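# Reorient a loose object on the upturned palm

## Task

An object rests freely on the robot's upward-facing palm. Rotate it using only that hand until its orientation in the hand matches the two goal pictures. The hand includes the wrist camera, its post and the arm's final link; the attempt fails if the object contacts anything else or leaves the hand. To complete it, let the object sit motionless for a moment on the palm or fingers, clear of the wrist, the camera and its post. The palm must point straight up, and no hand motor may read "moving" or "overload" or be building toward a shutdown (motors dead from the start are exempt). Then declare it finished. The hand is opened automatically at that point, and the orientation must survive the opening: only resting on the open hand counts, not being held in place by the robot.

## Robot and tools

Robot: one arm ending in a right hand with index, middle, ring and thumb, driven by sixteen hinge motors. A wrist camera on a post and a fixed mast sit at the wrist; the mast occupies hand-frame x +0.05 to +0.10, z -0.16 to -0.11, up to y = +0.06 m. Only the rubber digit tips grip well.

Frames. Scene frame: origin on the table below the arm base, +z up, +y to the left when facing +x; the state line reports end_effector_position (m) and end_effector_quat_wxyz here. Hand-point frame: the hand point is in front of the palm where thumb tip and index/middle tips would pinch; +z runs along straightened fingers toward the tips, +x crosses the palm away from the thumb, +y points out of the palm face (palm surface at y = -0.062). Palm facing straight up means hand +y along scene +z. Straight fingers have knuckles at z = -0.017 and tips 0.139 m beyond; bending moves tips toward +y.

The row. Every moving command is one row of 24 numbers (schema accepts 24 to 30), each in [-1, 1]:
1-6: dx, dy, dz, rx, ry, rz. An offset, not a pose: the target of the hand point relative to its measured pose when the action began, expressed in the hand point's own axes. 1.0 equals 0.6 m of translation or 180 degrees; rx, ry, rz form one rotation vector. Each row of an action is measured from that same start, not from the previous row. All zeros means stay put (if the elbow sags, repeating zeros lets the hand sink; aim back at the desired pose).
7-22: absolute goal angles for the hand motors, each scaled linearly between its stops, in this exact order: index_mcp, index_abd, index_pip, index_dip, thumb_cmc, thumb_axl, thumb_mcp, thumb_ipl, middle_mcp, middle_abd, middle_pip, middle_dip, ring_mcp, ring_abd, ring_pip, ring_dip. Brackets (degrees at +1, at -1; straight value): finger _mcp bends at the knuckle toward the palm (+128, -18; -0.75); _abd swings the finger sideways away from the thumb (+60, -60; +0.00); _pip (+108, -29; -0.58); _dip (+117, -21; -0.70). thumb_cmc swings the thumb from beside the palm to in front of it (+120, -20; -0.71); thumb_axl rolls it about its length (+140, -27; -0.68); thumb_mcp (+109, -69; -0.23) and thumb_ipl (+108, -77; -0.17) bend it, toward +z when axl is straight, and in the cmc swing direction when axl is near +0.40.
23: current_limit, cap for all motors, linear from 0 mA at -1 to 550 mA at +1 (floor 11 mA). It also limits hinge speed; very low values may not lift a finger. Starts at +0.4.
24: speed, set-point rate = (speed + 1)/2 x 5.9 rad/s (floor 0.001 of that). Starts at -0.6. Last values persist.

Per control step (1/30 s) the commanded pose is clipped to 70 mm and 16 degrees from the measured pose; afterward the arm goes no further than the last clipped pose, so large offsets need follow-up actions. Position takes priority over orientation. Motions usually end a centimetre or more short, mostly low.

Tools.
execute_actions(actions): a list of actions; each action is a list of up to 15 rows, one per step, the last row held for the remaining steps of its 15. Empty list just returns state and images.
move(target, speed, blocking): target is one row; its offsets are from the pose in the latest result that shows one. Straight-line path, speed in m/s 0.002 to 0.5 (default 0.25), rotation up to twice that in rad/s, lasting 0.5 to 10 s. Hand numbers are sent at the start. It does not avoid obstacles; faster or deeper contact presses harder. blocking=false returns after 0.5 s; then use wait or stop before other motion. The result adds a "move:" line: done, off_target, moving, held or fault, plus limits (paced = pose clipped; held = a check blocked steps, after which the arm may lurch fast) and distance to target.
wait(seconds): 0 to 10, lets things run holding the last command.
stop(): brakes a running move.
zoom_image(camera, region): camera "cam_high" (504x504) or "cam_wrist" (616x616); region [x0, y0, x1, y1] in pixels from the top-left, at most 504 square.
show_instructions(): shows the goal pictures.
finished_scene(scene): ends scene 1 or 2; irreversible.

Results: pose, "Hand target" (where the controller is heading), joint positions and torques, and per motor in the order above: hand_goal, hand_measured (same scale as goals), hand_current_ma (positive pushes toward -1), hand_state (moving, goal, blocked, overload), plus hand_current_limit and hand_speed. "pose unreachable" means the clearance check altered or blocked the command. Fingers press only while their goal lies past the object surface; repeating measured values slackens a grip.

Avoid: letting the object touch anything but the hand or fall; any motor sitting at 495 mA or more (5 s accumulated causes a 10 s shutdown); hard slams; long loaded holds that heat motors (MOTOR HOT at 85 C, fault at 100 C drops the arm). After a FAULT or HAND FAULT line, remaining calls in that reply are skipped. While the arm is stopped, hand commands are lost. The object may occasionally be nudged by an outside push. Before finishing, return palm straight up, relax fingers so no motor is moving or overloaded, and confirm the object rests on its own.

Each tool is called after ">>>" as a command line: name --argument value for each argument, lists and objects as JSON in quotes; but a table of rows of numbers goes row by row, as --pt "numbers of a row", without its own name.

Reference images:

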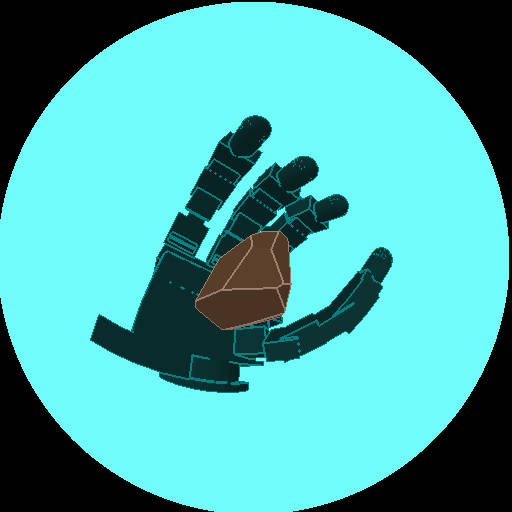

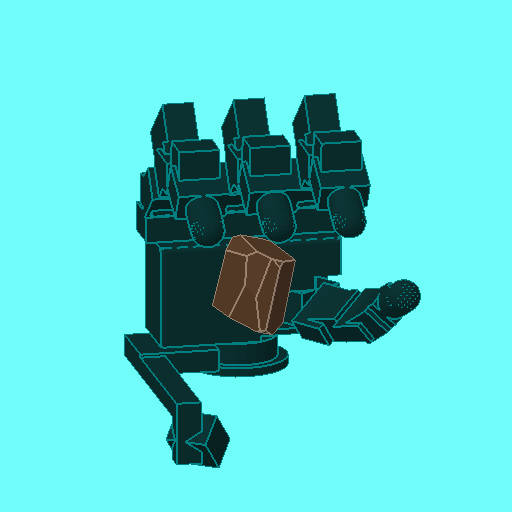

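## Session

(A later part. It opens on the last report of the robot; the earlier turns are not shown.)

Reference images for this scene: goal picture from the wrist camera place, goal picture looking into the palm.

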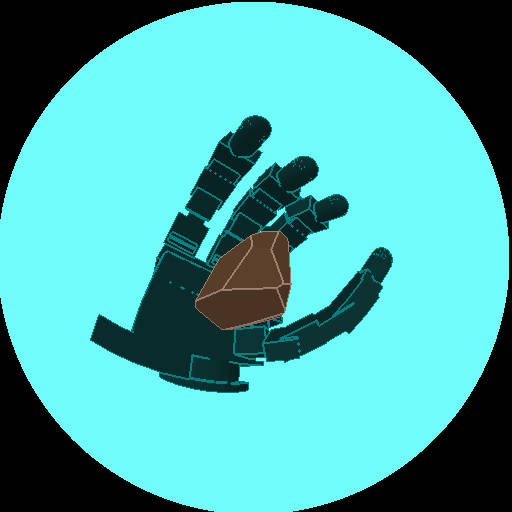

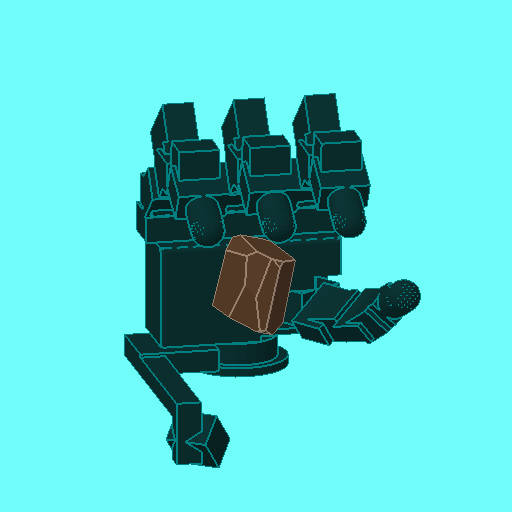

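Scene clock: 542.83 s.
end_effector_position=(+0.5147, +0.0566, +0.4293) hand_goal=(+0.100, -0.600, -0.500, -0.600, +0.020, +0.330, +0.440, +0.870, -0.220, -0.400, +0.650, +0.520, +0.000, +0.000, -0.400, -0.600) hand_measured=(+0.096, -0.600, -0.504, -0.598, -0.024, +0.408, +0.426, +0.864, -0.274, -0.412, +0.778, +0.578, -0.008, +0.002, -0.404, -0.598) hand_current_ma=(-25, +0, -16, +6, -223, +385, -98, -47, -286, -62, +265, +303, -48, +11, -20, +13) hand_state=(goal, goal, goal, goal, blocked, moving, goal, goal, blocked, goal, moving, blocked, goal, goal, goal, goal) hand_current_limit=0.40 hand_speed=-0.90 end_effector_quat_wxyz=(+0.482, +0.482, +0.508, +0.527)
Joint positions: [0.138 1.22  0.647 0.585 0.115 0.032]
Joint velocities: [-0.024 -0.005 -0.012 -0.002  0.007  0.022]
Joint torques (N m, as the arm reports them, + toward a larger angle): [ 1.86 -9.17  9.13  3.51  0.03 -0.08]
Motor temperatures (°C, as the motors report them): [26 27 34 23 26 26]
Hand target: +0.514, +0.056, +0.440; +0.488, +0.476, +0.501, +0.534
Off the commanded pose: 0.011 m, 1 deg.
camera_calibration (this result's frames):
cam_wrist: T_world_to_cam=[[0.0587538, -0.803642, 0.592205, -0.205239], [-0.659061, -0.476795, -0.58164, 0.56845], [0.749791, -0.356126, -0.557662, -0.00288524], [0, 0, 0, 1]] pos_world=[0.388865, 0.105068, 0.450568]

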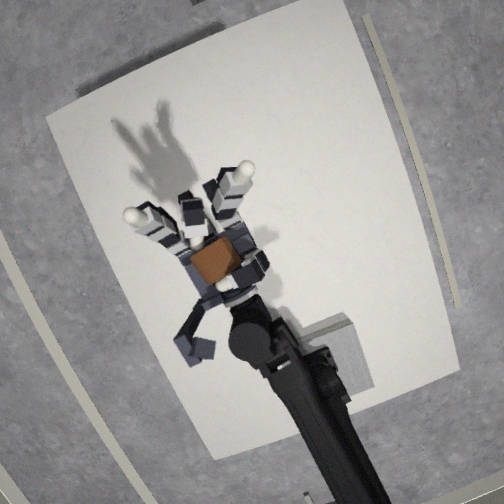

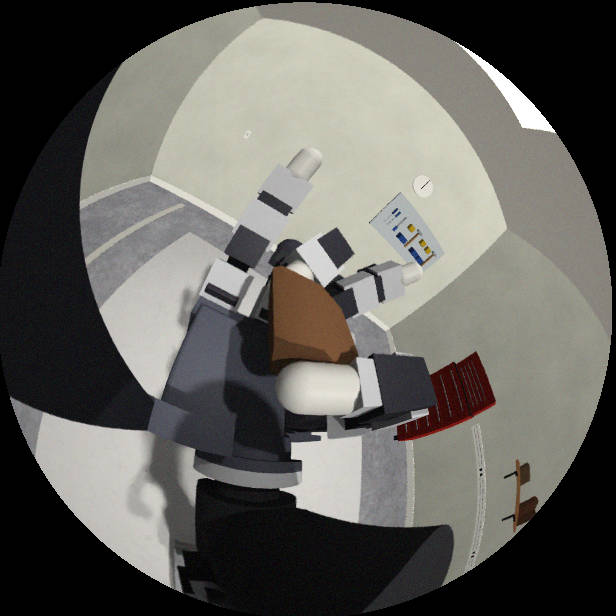

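>>> execute_actions --actions '[[[0,0.018,0,-0.008,0,0,0.1,-0.6,-0.5,-0.6,-0.02,0.33,0.44,0.87,-0.24,-0.2,0.65,0.52,0.0,0,-0.4,-0.6,0.4,-0.85]],[[0,0.018,0,-0.008,0,0,0.1,-0.6,-0.5,-0.6,-0.02,0.33,0.44,0.87,-0.24,0.0,0.65,0.52,0.0,0,-0.4,-0.6,0.4,-0.85]]]'

>>> zoom_image --camera "cam_high" --region '[130, 170, 310, 350]'

>>> zoom_image --camera "cam_wrist" --region '[170, 220, 420, 470]'

Scene clock: 549.07 s.
end_effector_position=(+0.5147, +0.0566, +0.4293) hand_goal=(+0.100, -0.600, -0.500, -0.600, -0.020, +0.330, +0.440, +0.870, -0.240, +0.000, +0.650, +0.520, +0.000, +0.000, -0.400, -0.600) hand_measured=(+0.096, -0.600, -0.504, -0.598, -0.054, +0.436, +0.422, +0.870, -0.306, -0.060, +0.652, +0.578, -0.008, +0.002, -0.404, -0.598) hand_current_ma=(-25, +0, -16, +6, -177, +385, -122, -2, -361, -206, +1, +303, -48, +11, -20, +13) hand_state=(goal, goal, goal, goal, blocked, blocked, goal, goal, blocked, moving, moving, blocked, goal, goal, goal, goal) hand_current_limit=0.40 hand_speed=-0.85 end_effector_quat_wxyz=(+0.482, +0.482, +0.508, +0.527)
Joint positions: [0.138 1.22  0.647 0.585 0.115 0.032]
Joint velocities: [-0.005 -0.005 -0.007  0.002  0.007 -0.066]
Joint torques (N m, as the arm reports them, + toward a larger angle): [ 1.76 -9.21  9.16  3.55  0.04 -0.07]
Motor temperatures (°C, as the motors report them): [26 27 34 23 26 26]
Hand target: +0.514, +0.056, +0.440; +0.488, +0.476, +0.501, +0.534
Off the commanded pose: 0.011 m, 1 deg.
camera_calibration (this result's frames):
cam_wrist: T_world_to_cam=[[0.0587538, -0.803642, 0.592205, -0.205239], [-0.659061, -0.476795, -0.58164, 0.56845], [0.749791, -0.356126, -0.557662, -0.00288524], [0, 0, 0, 1]] pos_world=[0.388865, 0.105068, 0.450568]

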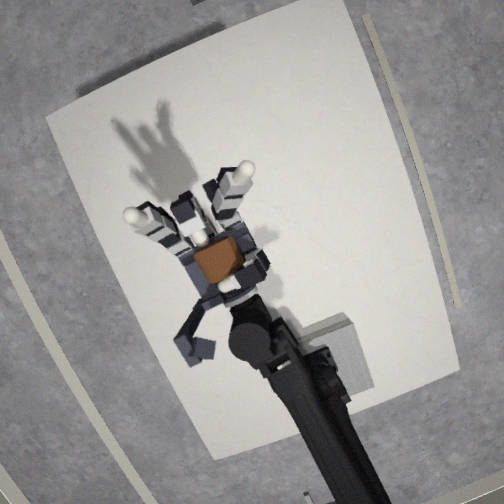

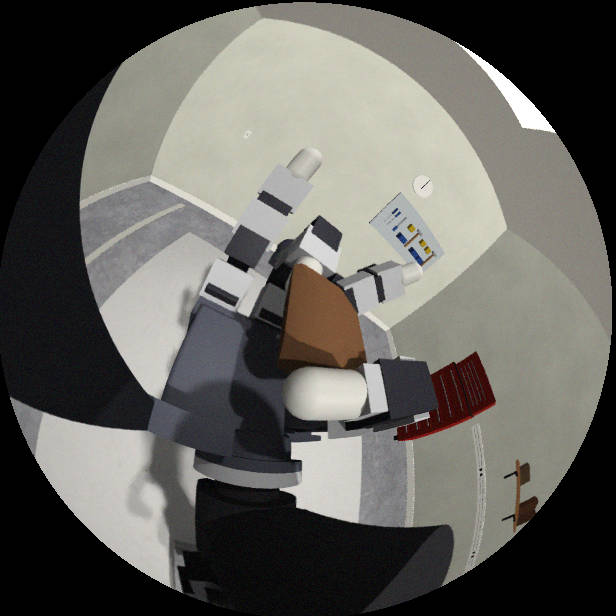

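Region (130, 170, 310, 350) of cam_high's 504x504 image, scaled by 2.800, with more detail than that image has.

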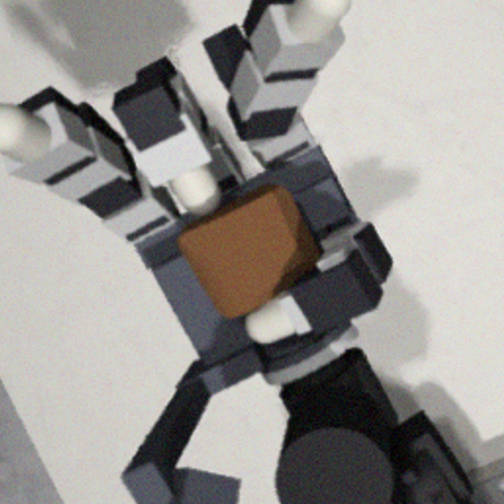

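Region (170, 220, 420, 470) of cam_wrist's 616x616 image, scaled by 2.016, with more detail than that image has.

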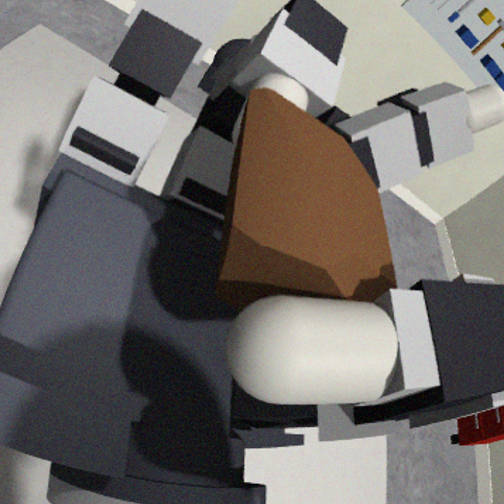

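>>> execute_actions --actions '[[[0,0.018,0,-0.008,0,0,0.1,-0.3,-0.2,0.3,-0.12,0.33,0.46,0.89,-0.24,-0.3,0.65,0.52,0.0,0,-0.4,-0.6,0.4,-0.8]],[[0,0.018,0,-0.008,0,0,0.1,-0.3,-0.2,0.3,-0.18,0.33,0.47,0.9,-0.24,-0.5,0.65,0.52,0.0,0,-0.4,-0.6,0.4,-0.8]]]'

>>> zoom_image --camera "cam_high" --region '[130, 170, 310, 350]'

>>> zoom_image --camera "cam_wrist" --region '[170, 220, 420, 470]'

Scene clock: 563.10 s.
end_effector_position=(+0.5147, +0.0566, +0.4293) hand_goal=(+0.100, -0.300, -0.200, +0.300, -0.180, +0.330, +0.470, +0.900, -0.240, -0.500, +0.650, +0.520, +0.000, +0.000, -0.400, -0.600) hand_measured=(+0.096, -0.306, -0.204, -0.150, -0.190, +0.388, +0.464, +0.898, -0.294, -0.502, +0.654, +0.552, -0.008, +0.002, -0.404, -0.598) hand_current_ma=(-25, -27, -16, -34, -53, +352, -43, -10, -289, -21, +25, +167, -48, +11, -20, +13) hand_state=(goal, goal, goal, moving, goal, moving, goal, goal, blocked, moving, goal, blocked, goal, goal, goal, goal) hand_current_limit=0.40 hand_speed=-0.80 end_effector_quat_wxyz=(+0.482, +0.482, +0.508, +0.527)
Joint positions: [0.138 1.22  0.647 0.585 0.115 0.032]
Joint velocities: [-0.005 -0.005 -0.002  0.007  0.007 -0.007]
Joint torques (N m, as the arm reports them, + toward a larger angle): [ 1.79 -9.21  9.16  3.55  0.03 -0.08]
Motor temperatures (°C, as the motors report them): [26 27 34 23 26 26]
Hand target: +0.514, +0.056, +0.440; +0.488, +0.476, +0.501, +0.534
Off the commanded pose: 0.011 m, 1 deg.
camera_calibration (this result's frames):
cam_wrist: T_world_to_cam=[[0.0587538, -0.803642, 0.592205, -0.205239], [-0.659061, -0.476795, -0.58164, 0.56845], [0.749791, -0.356126, -0.557662, -0.00288524], [0, 0, 0, 1]] pos_world=[0.388865, 0.105068, 0.450568]

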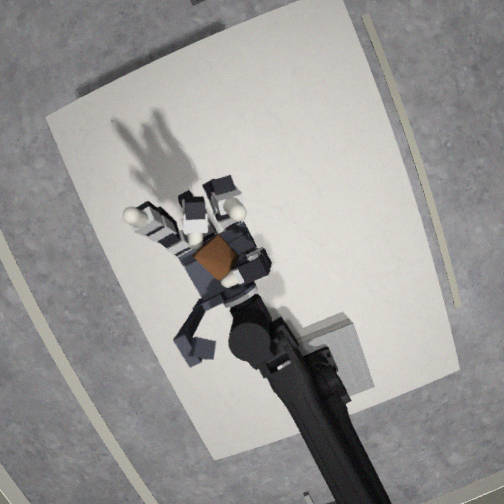

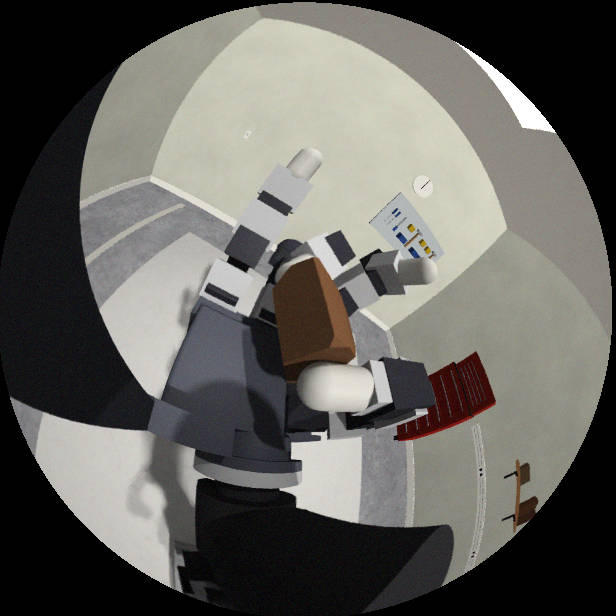

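Region (130, 170, 310, 350) of cam_high's 504x504 image, scaled by 2.800, with more detail than that image has.

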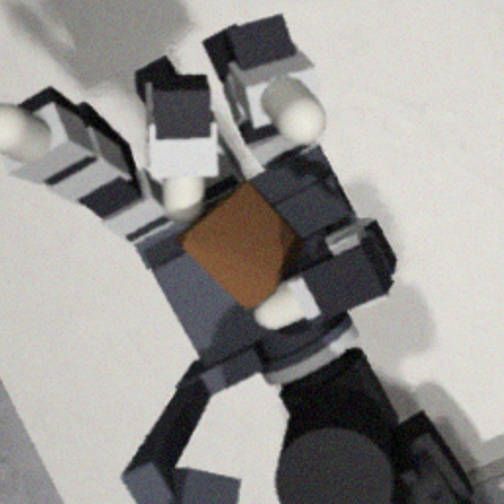

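Region (170, 220, 420, 470) of cam_wrist's 616x616 image, scaled by 2.016, with more detail than that image has.

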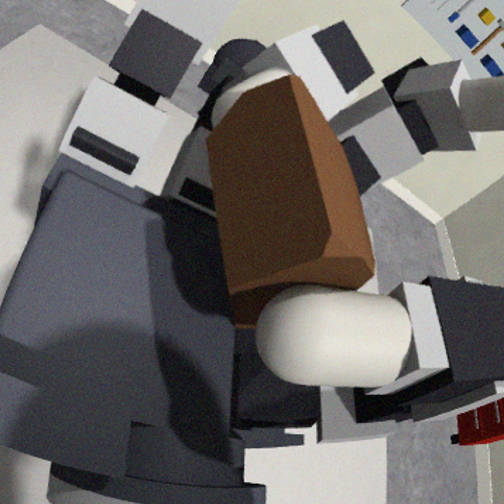

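>>> execute_actions --actions '[[[0,0.018,0,-0.008,0,0,0.1,-0.4,-0.3,-0.2,-0.17,0.3,0.42,0.9,-0.22,-0.5,0.58,0.5,0.0,0,-0.4,-0.6,0.4,-0.9]],[[0,0.018,0,-0.008,0,0,0.1,-0.4,-0.3,-0.2,-0.15,0.3,0.38,0.9,-0.2,-0.5,0.52,0.5,0.0,0,-0.4,-0.6,0.4,-0.9]]]'

>>> zoom_image --camera "cam_high" --region '[130, 170, 310, 350]'

>>> zoom_image --camera "cam_wrist" --region '[170, 220, 420, 470]'

Scene clock: 567.83 s.
end_effector_position=(+0.5147, +0.0566, +0.4293) hand_goal=(+0.100, -0.400, -0.300, -0.200, -0.150, +0.300, +0.380, +0.900, -0.200, -0.500, +0.520, +0.500, +0.000, +0.000, -0.400, -0.600) hand_measured=(+0.096, -0.398, -0.298, +0.078, -0.180, +0.386, +0.378, +0.900, -0.274, -0.506, +0.528, +0.534, -0.008, +0.002, -0.404, -0.598) hand_current_ma=(-25, +6, +12, +30, -150, +385, -18, -4, -385, -32, +47, +172, -48, +11, -20, +13) hand_state=(goal, goal, goal, moving, blocked, blocked, goal, goal, blocked, goal, goal, blocked, goal, goal, goal, goal) hand_current_limit=0.40 hand_speed=-0.90 end_effector_quat_wxyz=(+0.482, +0.482, +0.508, +0.527)
Joint positions: [0.138 1.22  0.647 0.585 0.115 0.032]
Joint velocities: [-0.015 -0.005 -0.002 -0.012  0.037 -0.007]
Joint torques (N m, as the arm reports them, + toward a larger angle): [ 1.8  -9.21  9.17  3.52  0.03 -0.09]
Motor temperatures (°C, as the motors report them): [26 27 34 23 26 26]
Hand target: +0.514, +0.056, +0.440; +0.488, +0.476, +0.501, +0.534
Off the commanded pose: 0.011 m, 1 deg.
camera_calibration (this result's frames):
cam_wrist: T_world_to_cam=[[0.0587538, -0.803642, 0.592205, -0.205239], [-0.659061, -0.476795, -0.58164, 0.56845], [0.749791, -0.356126, -0.557662, -0.00288524], [0, 0, 0, 1]] pos_world=[0.388865, 0.105068, 0.450568]

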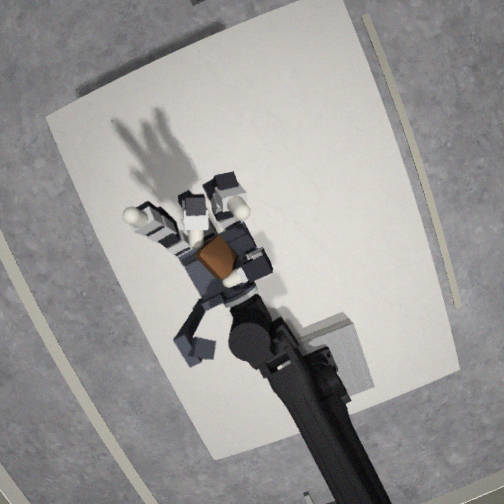

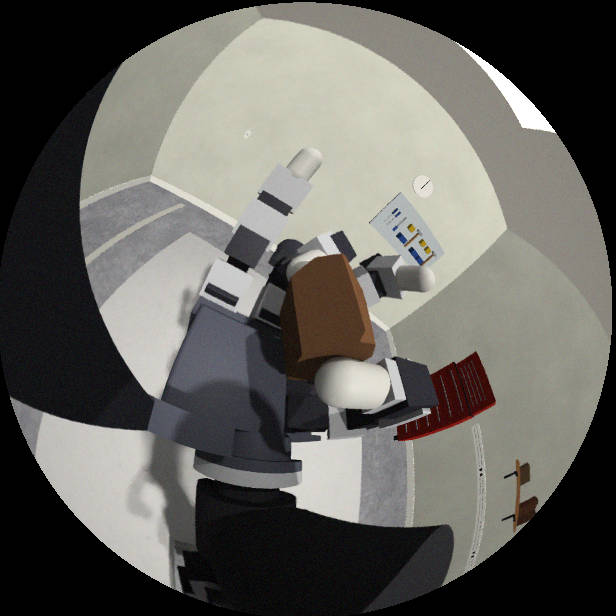

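Region (130, 170, 310, 350) of cam_high's 504x504 image, scaled by 2.800, with more detail than that image has.

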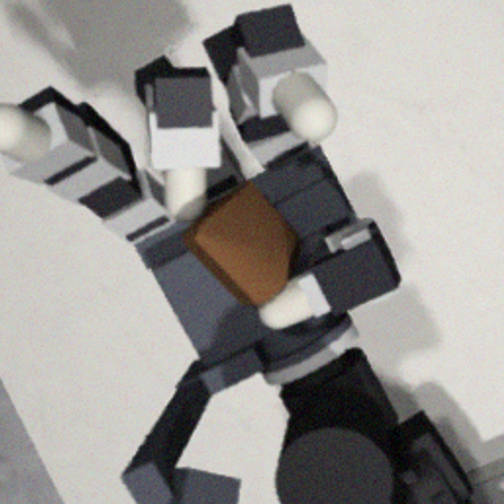

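Region (170, 220, 420, 470) of cam_wrist's 616x616 image, scaled by 2.016, with more detail than that image has.

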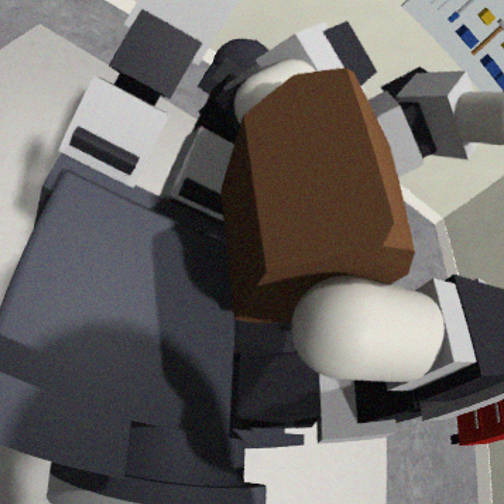

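>>> execute_actions --actions '[[[0,0.018,0,-0.008,0,0,0.1,-0.4,-0.3,-0.2,-0.14,0.3,0.34,0.9,-0.19,-0.5,0.46,0.5,0.0,0,-0.4,-0.6,0.4,-0.9]],[[0,0.018,0,-0.008,0,0,0.1,-0.4,-0.3,-0.2,-0.12,0.3,0.30,0.9,-0.17,-0.4,0.40,0.5,0.0,0,-0.4,-0.6,0.4,-0.9]]]'

>>> zoom_image --camera "cam_high" --region '[130, 170, 310, 350]'

>>> zoom_image --camera "cam_wrist" --region '[190, 200, 440, 450]'

Scene clock: 572.53 s.
end_effector_position=(+0.5147, +0.0566, +0.4293) hand_goal=(+0.100, -0.400, -0.300, -0.200, -0.120, +0.300, +0.300, +0.900, -0.170, -0.400, +0.400, +0.500, +0.000, +0.000, -0.400, -0.600) hand_measured=(+0.096, -0.398, -0.298, -0.196, -0.148, +0.372, +0.298, +0.900, -0.268, -0.410, +0.398, +0.524, -0.008, +0.002, -0.404, -0.598) hand_current_ma=(-25, +5, +11, +17, -140, +385, -19, -1, -385, -44, -8, +129, -48, +11, -20, +13) hand_state=(goal, goal, goal, goal, blocked, blocked, goal, goal, blocked, goal, goal, blocked, goal, goal, goal, goal) hand_current_limit=0.40 hand_speed=-0.90 end_effector_quat_wxyz=(+0.482, +0.482, +0.508, +0.527)
Joint positions: [0.138 1.22  0.647 0.585 0.115 0.032]
Joint velocities: [-0.005  0.005 -0.012  0.012 -0.007  0.007]
Joint torques (N m, as the arm reports them, + toward a larger angle): [ 1.79 -9.23  9.21  3.54  0.04 -0.1 ]
Motor temperatures (°C, as the motors report them): [26 27 34 23 26 26]
Hand target: +0.514, +0.056, +0.440; +0.488, +0.476, +0.501, +0.534
Off the commanded pose: 0.011 m, 1 deg.
camera_calibration (this result's frames):
cam_wrist: T_world_to_cam=[[0.0587538, -0.803642, 0.592205, -0.205239], [-0.659061, -0.476795, -0.58164, 0.56845], [0.749791, -0.356126, -0.557662, -0.00288524], [0, 0, 0, 1]] pos_world=[0.388865, 0.105068, 0.450568]

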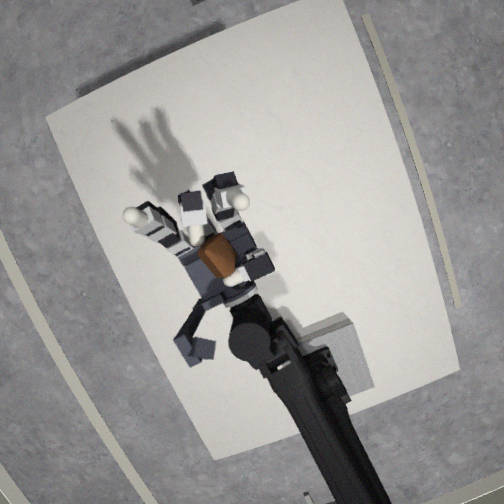

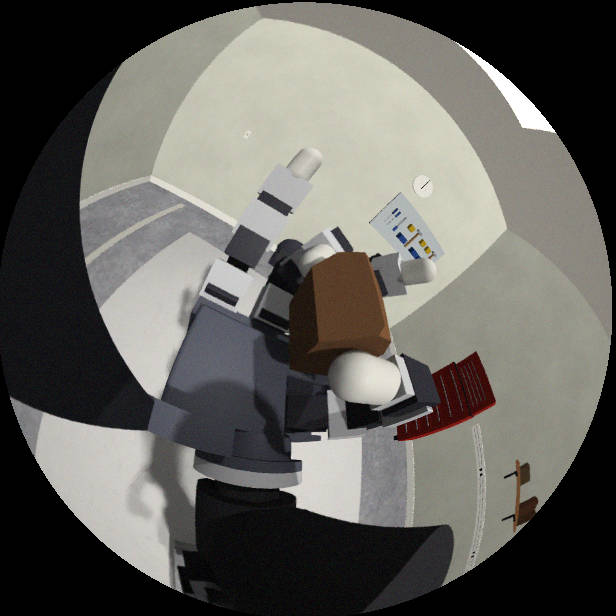

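Region (130, 170, 310, 350) of cam_high's 504x504 image, scaled by 2.800, with more detail than that image has.

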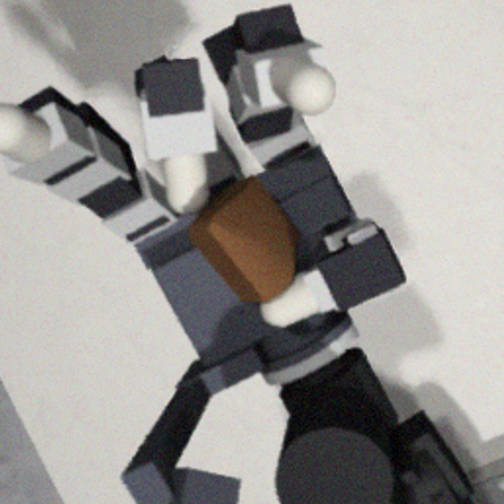

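Region (190, 200, 440, 450) of cam_wrist's 616x616 image, scaled by 2.016, with more detail than that image has.

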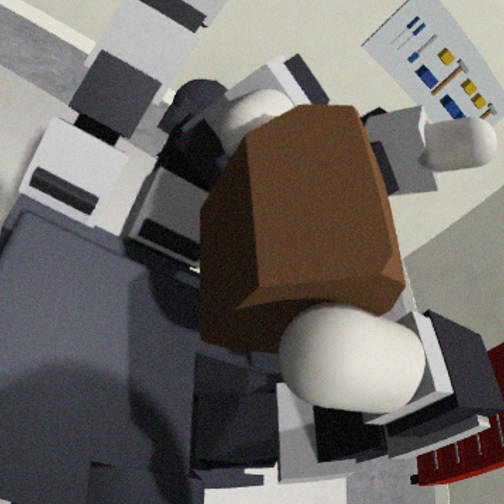

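>>> execute_actions --actions '[[[0,0.018,0,-0.008,0,-0.04,0.1,-0.4,-0.3,-0.2,-0.05,0.3,0.27,0.88,-0.17,-0.3,0.40,0.5,0.0,0,-0.4,-0.6,0.4,-0.9]],[[0,0.018,0,-0.008,0,-0.04,0.1,-0.4,-0.3,-0.2,0.03,0.3,0.24,0.86,-0.17,-0.2,0.40,0.5,0.0,0,-0.4,-0.6,0.4,-0.9]],[[0,0.018,0,-0.008,0,-0.04,0.1,-0.4,-0.3,-0.2,0.08,0.3,0.22,0.85,-0.17,-0.1,0.40,0.5,0.0,0,-0.4,-0.6,0.4,-0.9]]]'

>>> zoom_image --camera "cam_high" --region '[130, 170, 310, 350]'

>>> zoom_image --camera "cam_wrist" --region '[190, 200, 440, 450]'

Scene clock: 584.13 s.
end_effector_position=(+0.5152, +0.0699, +0.4329) hand_goal=(+0.100, -0.400, -0.300, -0.200, +0.080, +0.300, +0.220, +0.850, -0.170, -0.100, +0.400, +0.500, +0.000, +0.000, -0.400, -0.600) hand_measured=(+0.096, -0.400, -0.298, -0.196, +0.032, +0.372, +0.206, +0.850, -0.286, -0.108, +0.382, +0.524, -0.008, +0.002, -0.404, -0.598) hand_current_ma=(-25, -2, +11, +17, -242, +385, -89, +5, -385, -39, -101, +129, -48, +6, -20, +13) hand_state=(goal, goal, goal, goal, blocked, blocked, goal, goal, blocked, moving, goal, blocked, goal, goal, goal, goal) hand_current_limit=0.40 hand_speed=-0.90 end_effector_quat_wxyz=(+0.556, +0.380, +0.588, +0.448)
Joint positions: [ 0.076  1.22   0.647  0.585  0.02  -0.303]
Joint velocities: [-0.005 -0.005 -0.017  0.007  0.037  0.066]
Joint torques (N m, as the arm reports them, + toward a larger angle): [ 1.02 -9.43  9.12  3.5  -0.05  0.  ]
Motor temperatures (°C, as the motors report them): [26 27 34 23 26 26]
Hand target: +0.515, +0.066, +0.443; +0.567, +0.374, +0.582, +0.448
Off the commanded pose: 0.011 m, 2 deg.
camera_calibration (this result's frames):
cam_wrist: T_world_to_cam=[[0.055584, -0.562206, 0.825127, -0.312754], [-0.629817, -0.660993, -0.407945, 0.499834], [0.774752, -0.497004, -0.390828, -0.0718279], [0, 0, 0, 1]] pos_world=[0.387837, 0.118856, 0.433894]

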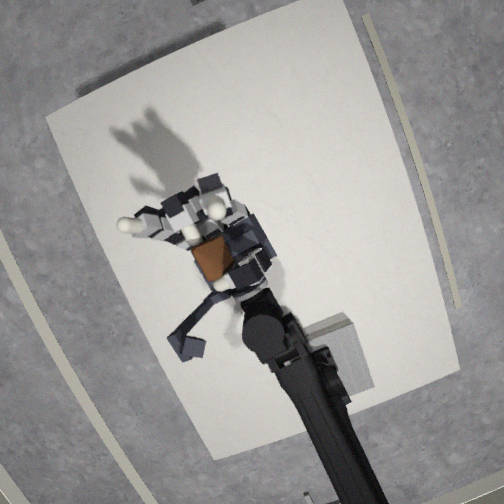

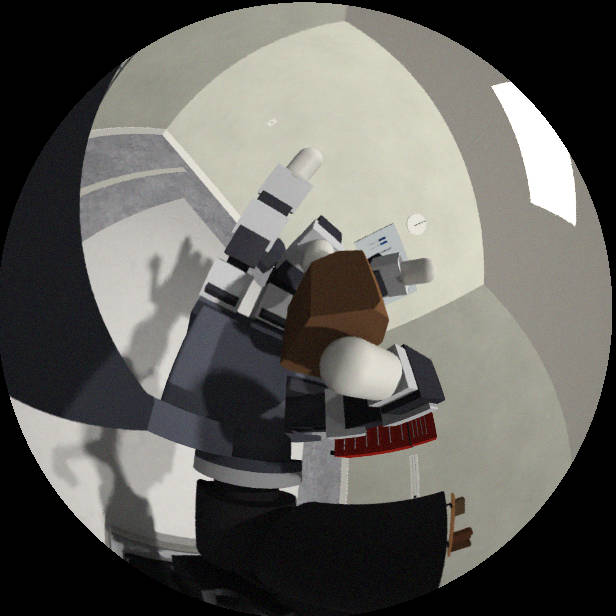

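Region (130, 170, 310, 350) of cam_high's 504x504 image, scaled by 2.800, with more detail than that image has.

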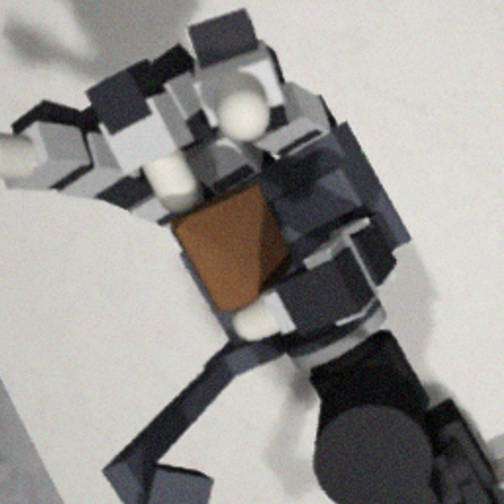

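Region (190, 200, 440, 450) of cam_wrist's 616x616 image, scaled by 2.016, with more detail than that image has.

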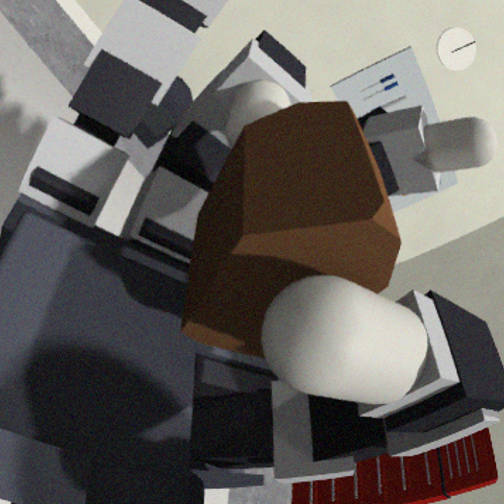

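>>> execute_actions --actions '[[[0,0.018,0,-0.008,0,0,0.1,-0.4,-0.3,-0.2,0.05,0.35,0.22,0.85,-0.25,-0.1,0.39,0.52,0.0,0,-0.4,-0.6,0.4,-0.9]],[[0,0.018,0,-0.008,0,0,0.1,-0.4,-0.3,-0.2,0.05,0.365,0.22,0.85,-0.27,-0.1,0.39,0.52,0.0,0,-0.4,-0.6,0.4,-0.9]]]'

>>> zoom_image --camera "cam_high" --region '[130, 170, 310, 350]'

>>> zoom_image --camera "cam_wrist" --region '[190, 200, 440, 450]'

Scene clock: 597.03 s.
end_effector_position=(+0.5152, +0.0703, +0.4328) hand_goal=(+0.100, -0.400, -0.300, -0.200, +0.050, +0.364, +0.220, +0.850, -0.270, -0.100, +0.390, +0.520, +0.000, +0.000, -0.400, -0.600) hand_measured=(+0.096, -0.400, -0.298, -0.196, +0.040, +0.380, +0.218, +0.850, -0.298, -0.104, +0.376, +0.528, -0.008, +0.002, -0.404, -0.598) hand_current_ma=(-25, -2, +11, +17, -54, +104, -13, +5, -145, -20, -71, +44, -48, +6, -20, +13) hand_state=(goal, goal, goal, goal, goal, goal, goal, goal, blocked, goal, goal, goal, goal, goal, goal, goal) hand_current_limit=0.40 hand_speed=-0.90 end_effector_quat_wxyz=(+0.557, +0.379, +0.588, +0.447)
Joint positions: [ 0.076  1.22   0.647  0.585  0.02  -0.308]
Joint velocities: [-0.015 -0.015 -0.002 -0.002  0.037 -0.11 ]
Joint torques (N m, as the arm reports them, + toward a larger angle): [ 2.13 -9.07  9.16  3.52 -0.04  0.07]
Motor temperatures (°C, as the motors report them): [26 27 34 23 26 26]
Hand target: +0.514, +0.074, +0.443; +0.561, +0.372, +0.583, +0.455
Off the commanded pose: 0.011 m, 1 deg.
camera_calibration (this result's frames):
cam_wrist: T_world_to_cam=[[0.0551387, -0.558449, 0.827704, -0.313657], [-0.629685, -0.662785, -0.405232, 0.498946], [0.774891, -0.498849, -0.388192, -0.072689], [0, 0, 0, 1]] pos_world=[0.3878, 0.119272, 0.433586]

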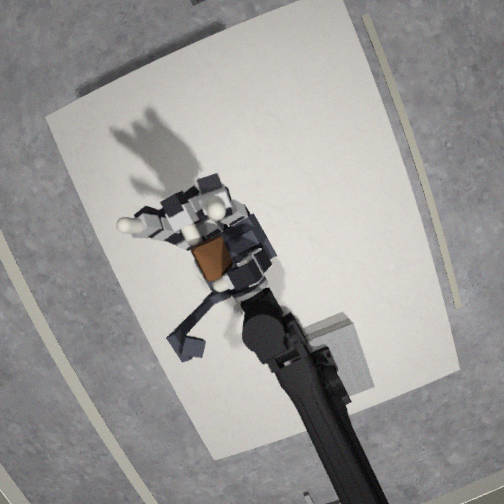

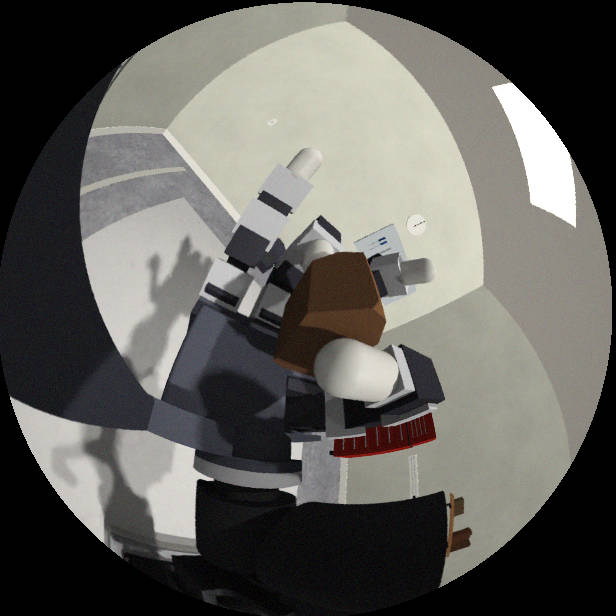

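Region (130, 170, 310, 350) of cam_high's 504x504 image, scaled by 2.800, with more detail than that image has.

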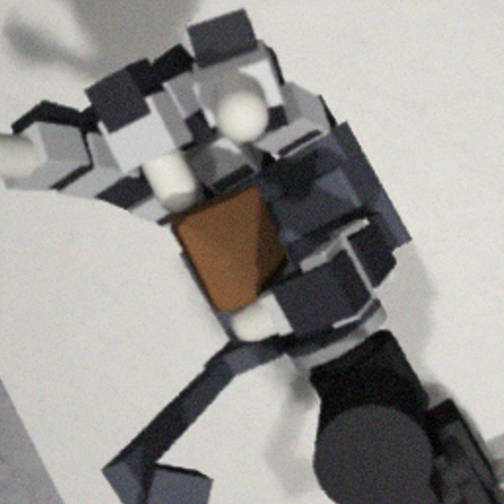

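Region (190, 200, 440, 450) of cam_wrist's 616x616 image, scaled by 2.016, with more detail than that image has.

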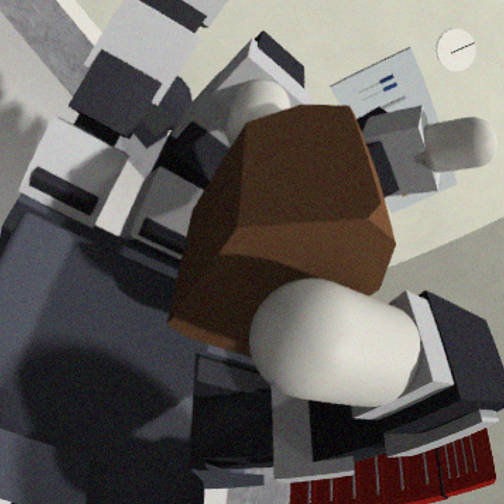

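>>> execute_actions --actions '[[[0,0.018,0,-0.008,0,-0.03,0.1,-0.4,-0.3,-0.2,0.11,0.35,0.2,0.84,-0.26,0.1,0.39,0.52,0.0,0.4,-0.4,-0.6,0.4,-0.88]],[[0,0.018,0,-0.008,0,-0.02,0.1,-0.4,-0.3,-0.2,0.17,0.35,0.18,0.82,-0.26,0.3,0.39,0.52,0.0,0.4,-0.4,-0.6,0.4,-0.88]],[[0,0.018,0,-0.008,0,0,0.1,-0.4,-0.3,-0.2,0.17,0.36,0.18,0.82,-0.27,0.3,0.39,0.52,0.0,0.4,-0.4,-0.6,0.4,-0.88]]]'

>>> zoom_image --camera "cam_high" --region '[130, 170, 310, 350]'

>>> zoom_image --camera "cam_wrist" --region '[190, 200, 440, 450]'

Scene clock: 607.43 s.
end_effector_position=(+0.5131, +0.0851, +0.4313) hand_goal=(+0.100, -0.400, -0.300, -0.200, +0.170, +0.360, +0.180, +0.820, -0.270, +0.300, +0.390, +0.520, +0.000, +0.400, -0.400, -0.600) hand_measured=(+0.096, -0.400, -0.298, -0.196, +0.170, +0.384, +0.182, +0.824, -0.308, +0.298, +0.376, +0.528, -0.008, +0.402, -0.404, -0.598) hand_current_ma=(-25, -2, +11, +17, +1, +151, +14, +27, -200, -9, -73, +44, -48, +5, -20, +13) hand_state=(goal, goal, goal, goal, goal, blocked, goal, goal, blocked, goal, goal, goal, goal, goal, goal, goal) hand_current_limit=0.40 hand_speed=-0.88 end_effector_quat_wxyz=(+0.578, +0.329, +0.618, +0.419)
Joint positions: [ 0.069  1.22   0.647  0.585 -0.021 -0.44 ]
Joint velocities: [-0.005 -0.005 -0.012  0.002 -0.051 -0.022]
Joint torques (N m, as the arm reports them, + toward a larger angle): [ 2.74 -9.33  9.12  3.52 -0.05  0.16]
Motor temperatures (°C, as the motors report them): [26 27 35 23 26 26]
Hand target: +0.512, +0.090, +0.441; +0.582, +0.322, +0.613, +0.427
Off the commanded pose: 0.011 m, 1 deg.
camera_calibration (this result's frames):
cam_wrist: T_world_to_cam=[[0.0574052, -0.442992, 0.894686, -0.343854], [-0.602226, -0.730123, -0.32287, 0.462956], [0.796259, -0.520269, -0.308694, -0.10766], [0, 0, 0, 1]] pos_world=[0.384268, 0.129678, 0.423882]

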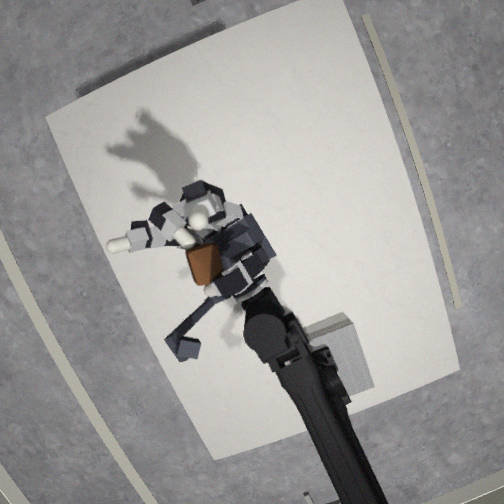

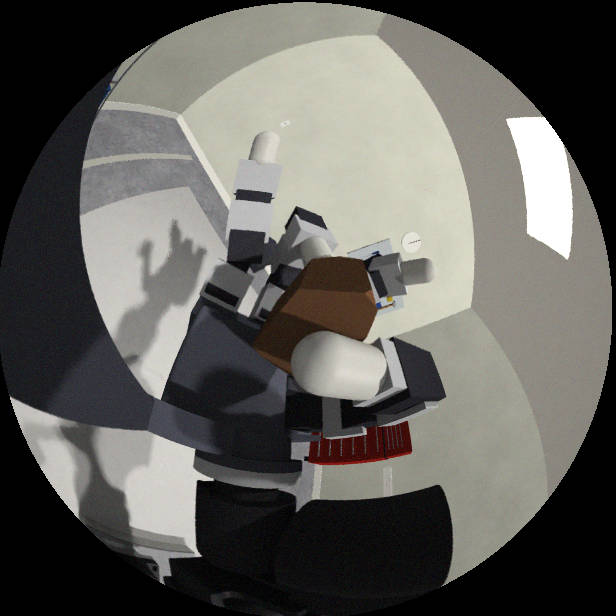

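Region (130, 170, 310, 350) of cam_high's 504x504 image, scaled by 2.800, with more detail than that image has.

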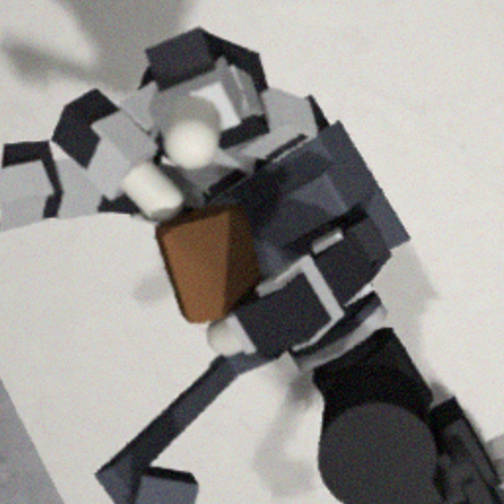

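Region (190, 200, 440, 450) of cam_wrist's 616x616 image, scaled by 2.016, with more detail than that image has.

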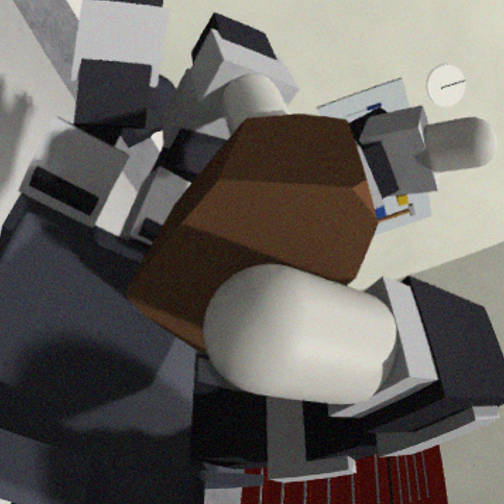

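>>> execute_actions --actions '[[[0,0.018,0,-0.008,0,0,0.1,-0.4,-0.3,-0.2,0.17,0.33,0.22,0.82,-0.24,0.3,0.45,0.5,0.0,0.4,-0.4,-0.6,0.4,-0.9]],[[0,0.018,0,-0.008,0,0,0.1,-0.4,-0.3,-0.2,0.17,0.33,0.26,0.82,-0.24,0.3,0.52,0.5,0.0,0.4,-0.4,-0.6,0.4,-0.9]]]'

>>> zoom_image --camera "cam_high" --region '[130, 170, 310, 350]'

>>> zoom_image --camera "cam_wrist" --region '[190, 200, 440, 450]'

Scene clock: 613.67 s.
end_effector_position=(+0.5130, +0.0852, +0.4313) hand_goal=(+0.100, -0.400, -0.300, -0.200, +0.170, +0.330, +0.260, +0.820, -0.240, +0.300, +0.520, +0.500, +0.000, +0.400, -0.400, -0.600) hand_measured=(+0.096, -0.400, -0.298, -0.196, +0.172, +0.392, +0.262, +0.822, -0.328, +0.300, +0.462, +0.514, -0.008, +0.402, -0.404, -0.598) hand_current_ma=(-25, -2, +11, +17, +14, +378, +9, +13, -384, +0, -305, +77, -48, +5, -20, +13) hand_state=(goal, goal, goal, goal, goal, blocked, goal, goal, blocked, goal, moving, goal, goal, goal, goal, goal) hand_current_limit=0.40 hand_speed=-0.90 end_effector_quat_wxyz=(+0.578, +0.329, +0.618, +0.419)
Joint positions: [ 0.069  1.22   0.647  0.585 -0.022 -0.44 ]
Joint velocities: [-0.015  0.005 -0.017 -0.002 -0.007  0.066]
Joint torques (N m, as the arm reports them, + toward a larger angle): [ 2.87 -9.2   9.14  3.53 -0.03  0.15]
Motor temperatures (°C, as the motors report them): [26 27 35 23 26 26]
Hand target: +0.512, +0.090, +0.441; +0.582, +0.321, +0.613, +0.427
Off the commanded pose: 0.011 m, 1 deg.
camera_calibration (this result's frames):
cam_wrist: T_world_to_cam=[[0.0577515, -0.442933, 0.894693, -0.343978], [-0.601672, -0.730587, -0.322852, 0.462779], [0.796653, -0.519666, -0.308693, -0.107824], [0, 0, 0, 1]] pos_world=[0.384204, 0.129709, 0.42388]

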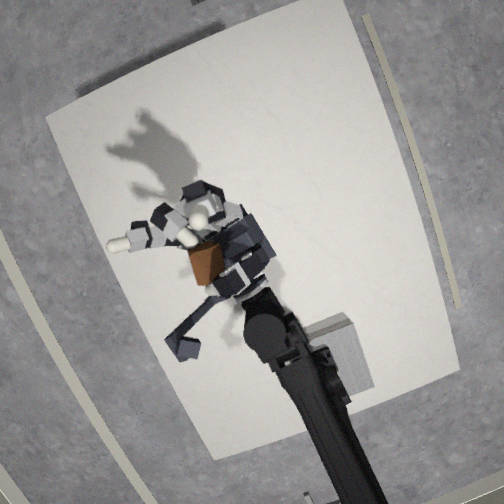

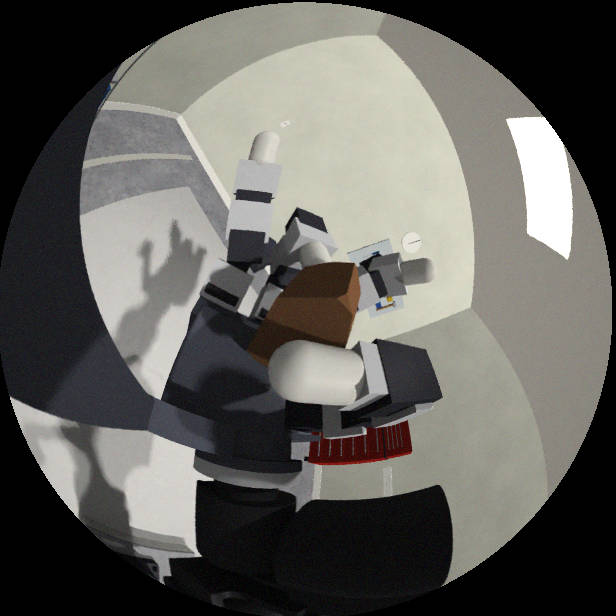

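Region (130, 170, 310, 350) of cam_high's 504x504 image, scaled by 2.800, with more detail than that image has.

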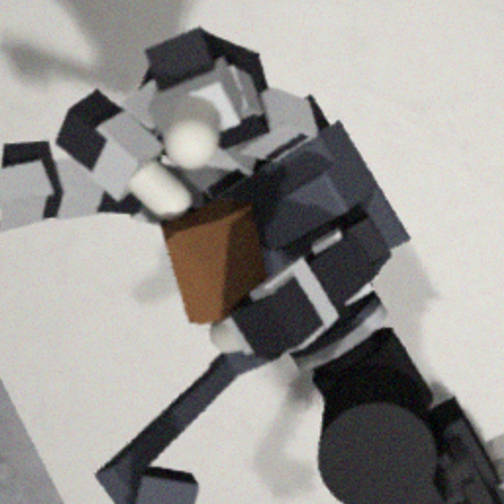

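Region (190, 200, 440, 450) of cam_wrist's 616x616 image, scaled by 2.016, with more detail than that image has.

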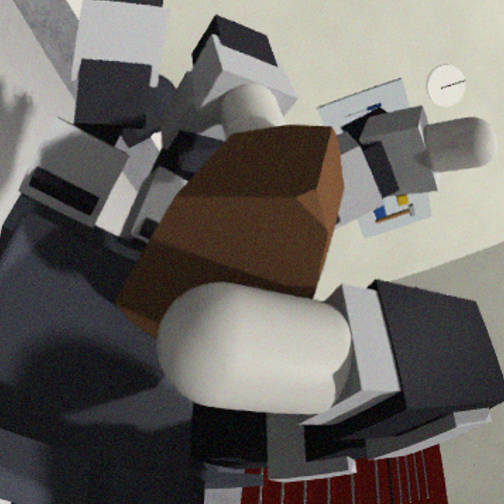

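>>> execute_actions --actions '[[[0,0.018,0,-0.008,0,0.05,0.1,-0.4,-0.3,-0.2,0.17,0.33,0.22,0.82,-0.24,0.3,0.44,0.5,0.0,0.4,-0.4,-0.6,0.4,-0.9]],[[0,0.018,0,-0.008,0,0.05,0.1,-0.4,-0.3,-0.2,0.17,0.33,0.22,0.82,-0.24,0.3,0.44,0.5,0.0,0.4,-0.4,-0.6,0.4,-0.9]],[[0,0.018,0,-0.008,0,0.05,0.1,-0.4,-0.3,-0.2,0.17,0.33,0.22,0.82,-0.24,0.3,0.44,0.5,0.0,0.4,-0.4,-0.6,0.4,-0.9]],[[0,0.018,0,-0.008,0,0.015,0.1,-0.4,-0.3,-0.2,0.17,0.33,0.22,0.82,-0.24,0.3,0.44,0.5,0.0,0.4,-0.4,-0.6,0.4,-0.9]]]'

>>> zoom_image --camera "cam_high" --region '[130, 170, 310, 350]'

>>> zoom_image --camera "cam_wrist" --region '[190, 200, 440, 450]'

Scene clock: 622.30 s.
end_effector_position=(+0.5114, +0.0861, +0.4294) hand_goal=(+0.100, -0.400, -0.300, -0.200, +0.170, +0.330, +0.220, +0.820, -0.240, +0.300, +0.440, +0.500, +0.000, +0.400, -0.400, -0.600) hand_measured=(+0.096, -0.400, -0.298, -0.196, +0.172, +0.390, +0.228, +0.822, -0.328, +0.300, +0.430, +0.514, -0.008, +0.404, -0.404, -0.598) hand_current_ma=(-25, +2, +11, +17, +14, +368, +48, +12, -385, +1, -50, +77, -48, +14, -20, +13) hand_state=(goal, goal, goal, goal, goal, blocked, goal, goal, blocked, goal, goal, goal, goal, goal, goal, goal) hand_current_limit=0.40 hand_speed=-0.90 end_effector_quat_wxyz=(+0.470, +0.459, +0.528, +0.537)
Joint positions: [0.186 1.22  0.647 0.585 0.098 0.01 ]
Joint velocities: [ 0.005 -0.005 -0.022  0.012 -0.007  0.022]
Joint torques (N m, as the arm reports them, + toward a larger angle): [ 2.77 -9.21  9.33  3.44  0.14  0.12]
Motor temperatures (°C, as the motors report them): [26 27 35 23 26 26]
Hand target: +0.511, +0.091, +0.441; +0.470, +0.455, +0.520, +0.549
Off the commanded pose: 0.012 m, 2 deg.
camera_calibration (this result's frames):
cam_wrist: T_world_to_cam=[[0.109034, -0.784484, 0.610489, -0.216599], [-0.625759, -0.531358, -0.571038, 0.563577], [0.772358, -0.319757, -0.548834, -0.00833994], [0, 0, 0, 1]] pos_world=[0.382722, 0.126876, 0.449478]

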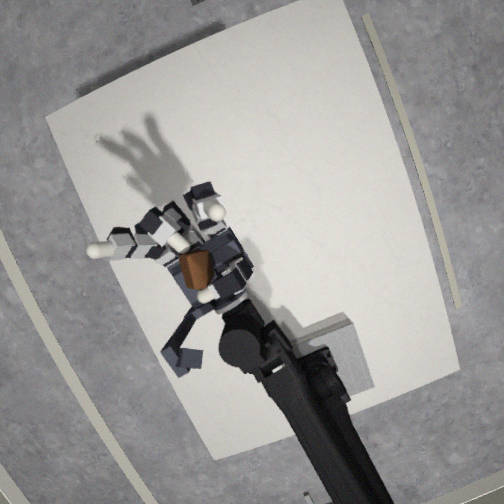

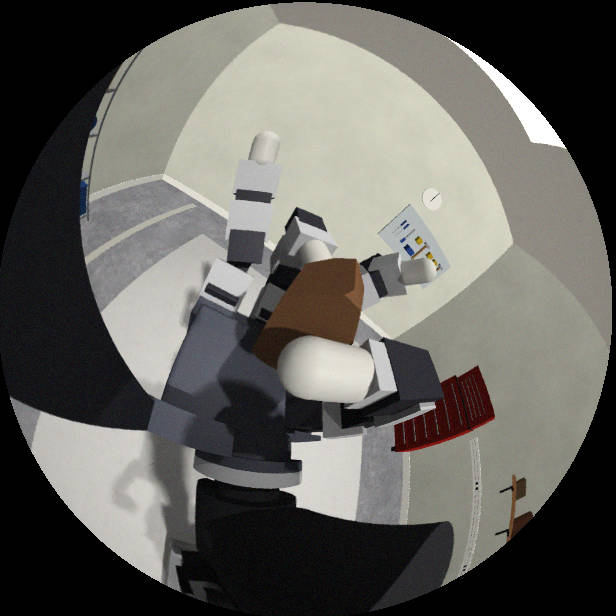

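Region (130, 170, 310, 350) of cam_high's 504x504 image, scaled by 2.800, with more detail than that image has.

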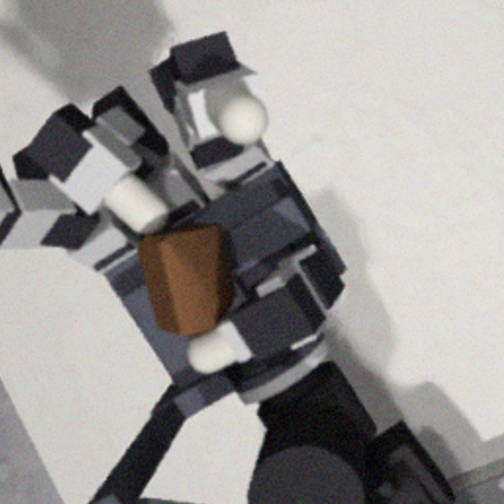

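Region (190, 200, 440, 450) of cam_wrist's 616x616 image, scaled by 2.016, with more detail than that image has.

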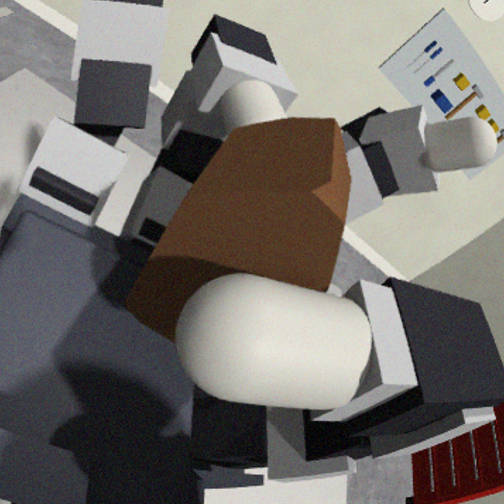

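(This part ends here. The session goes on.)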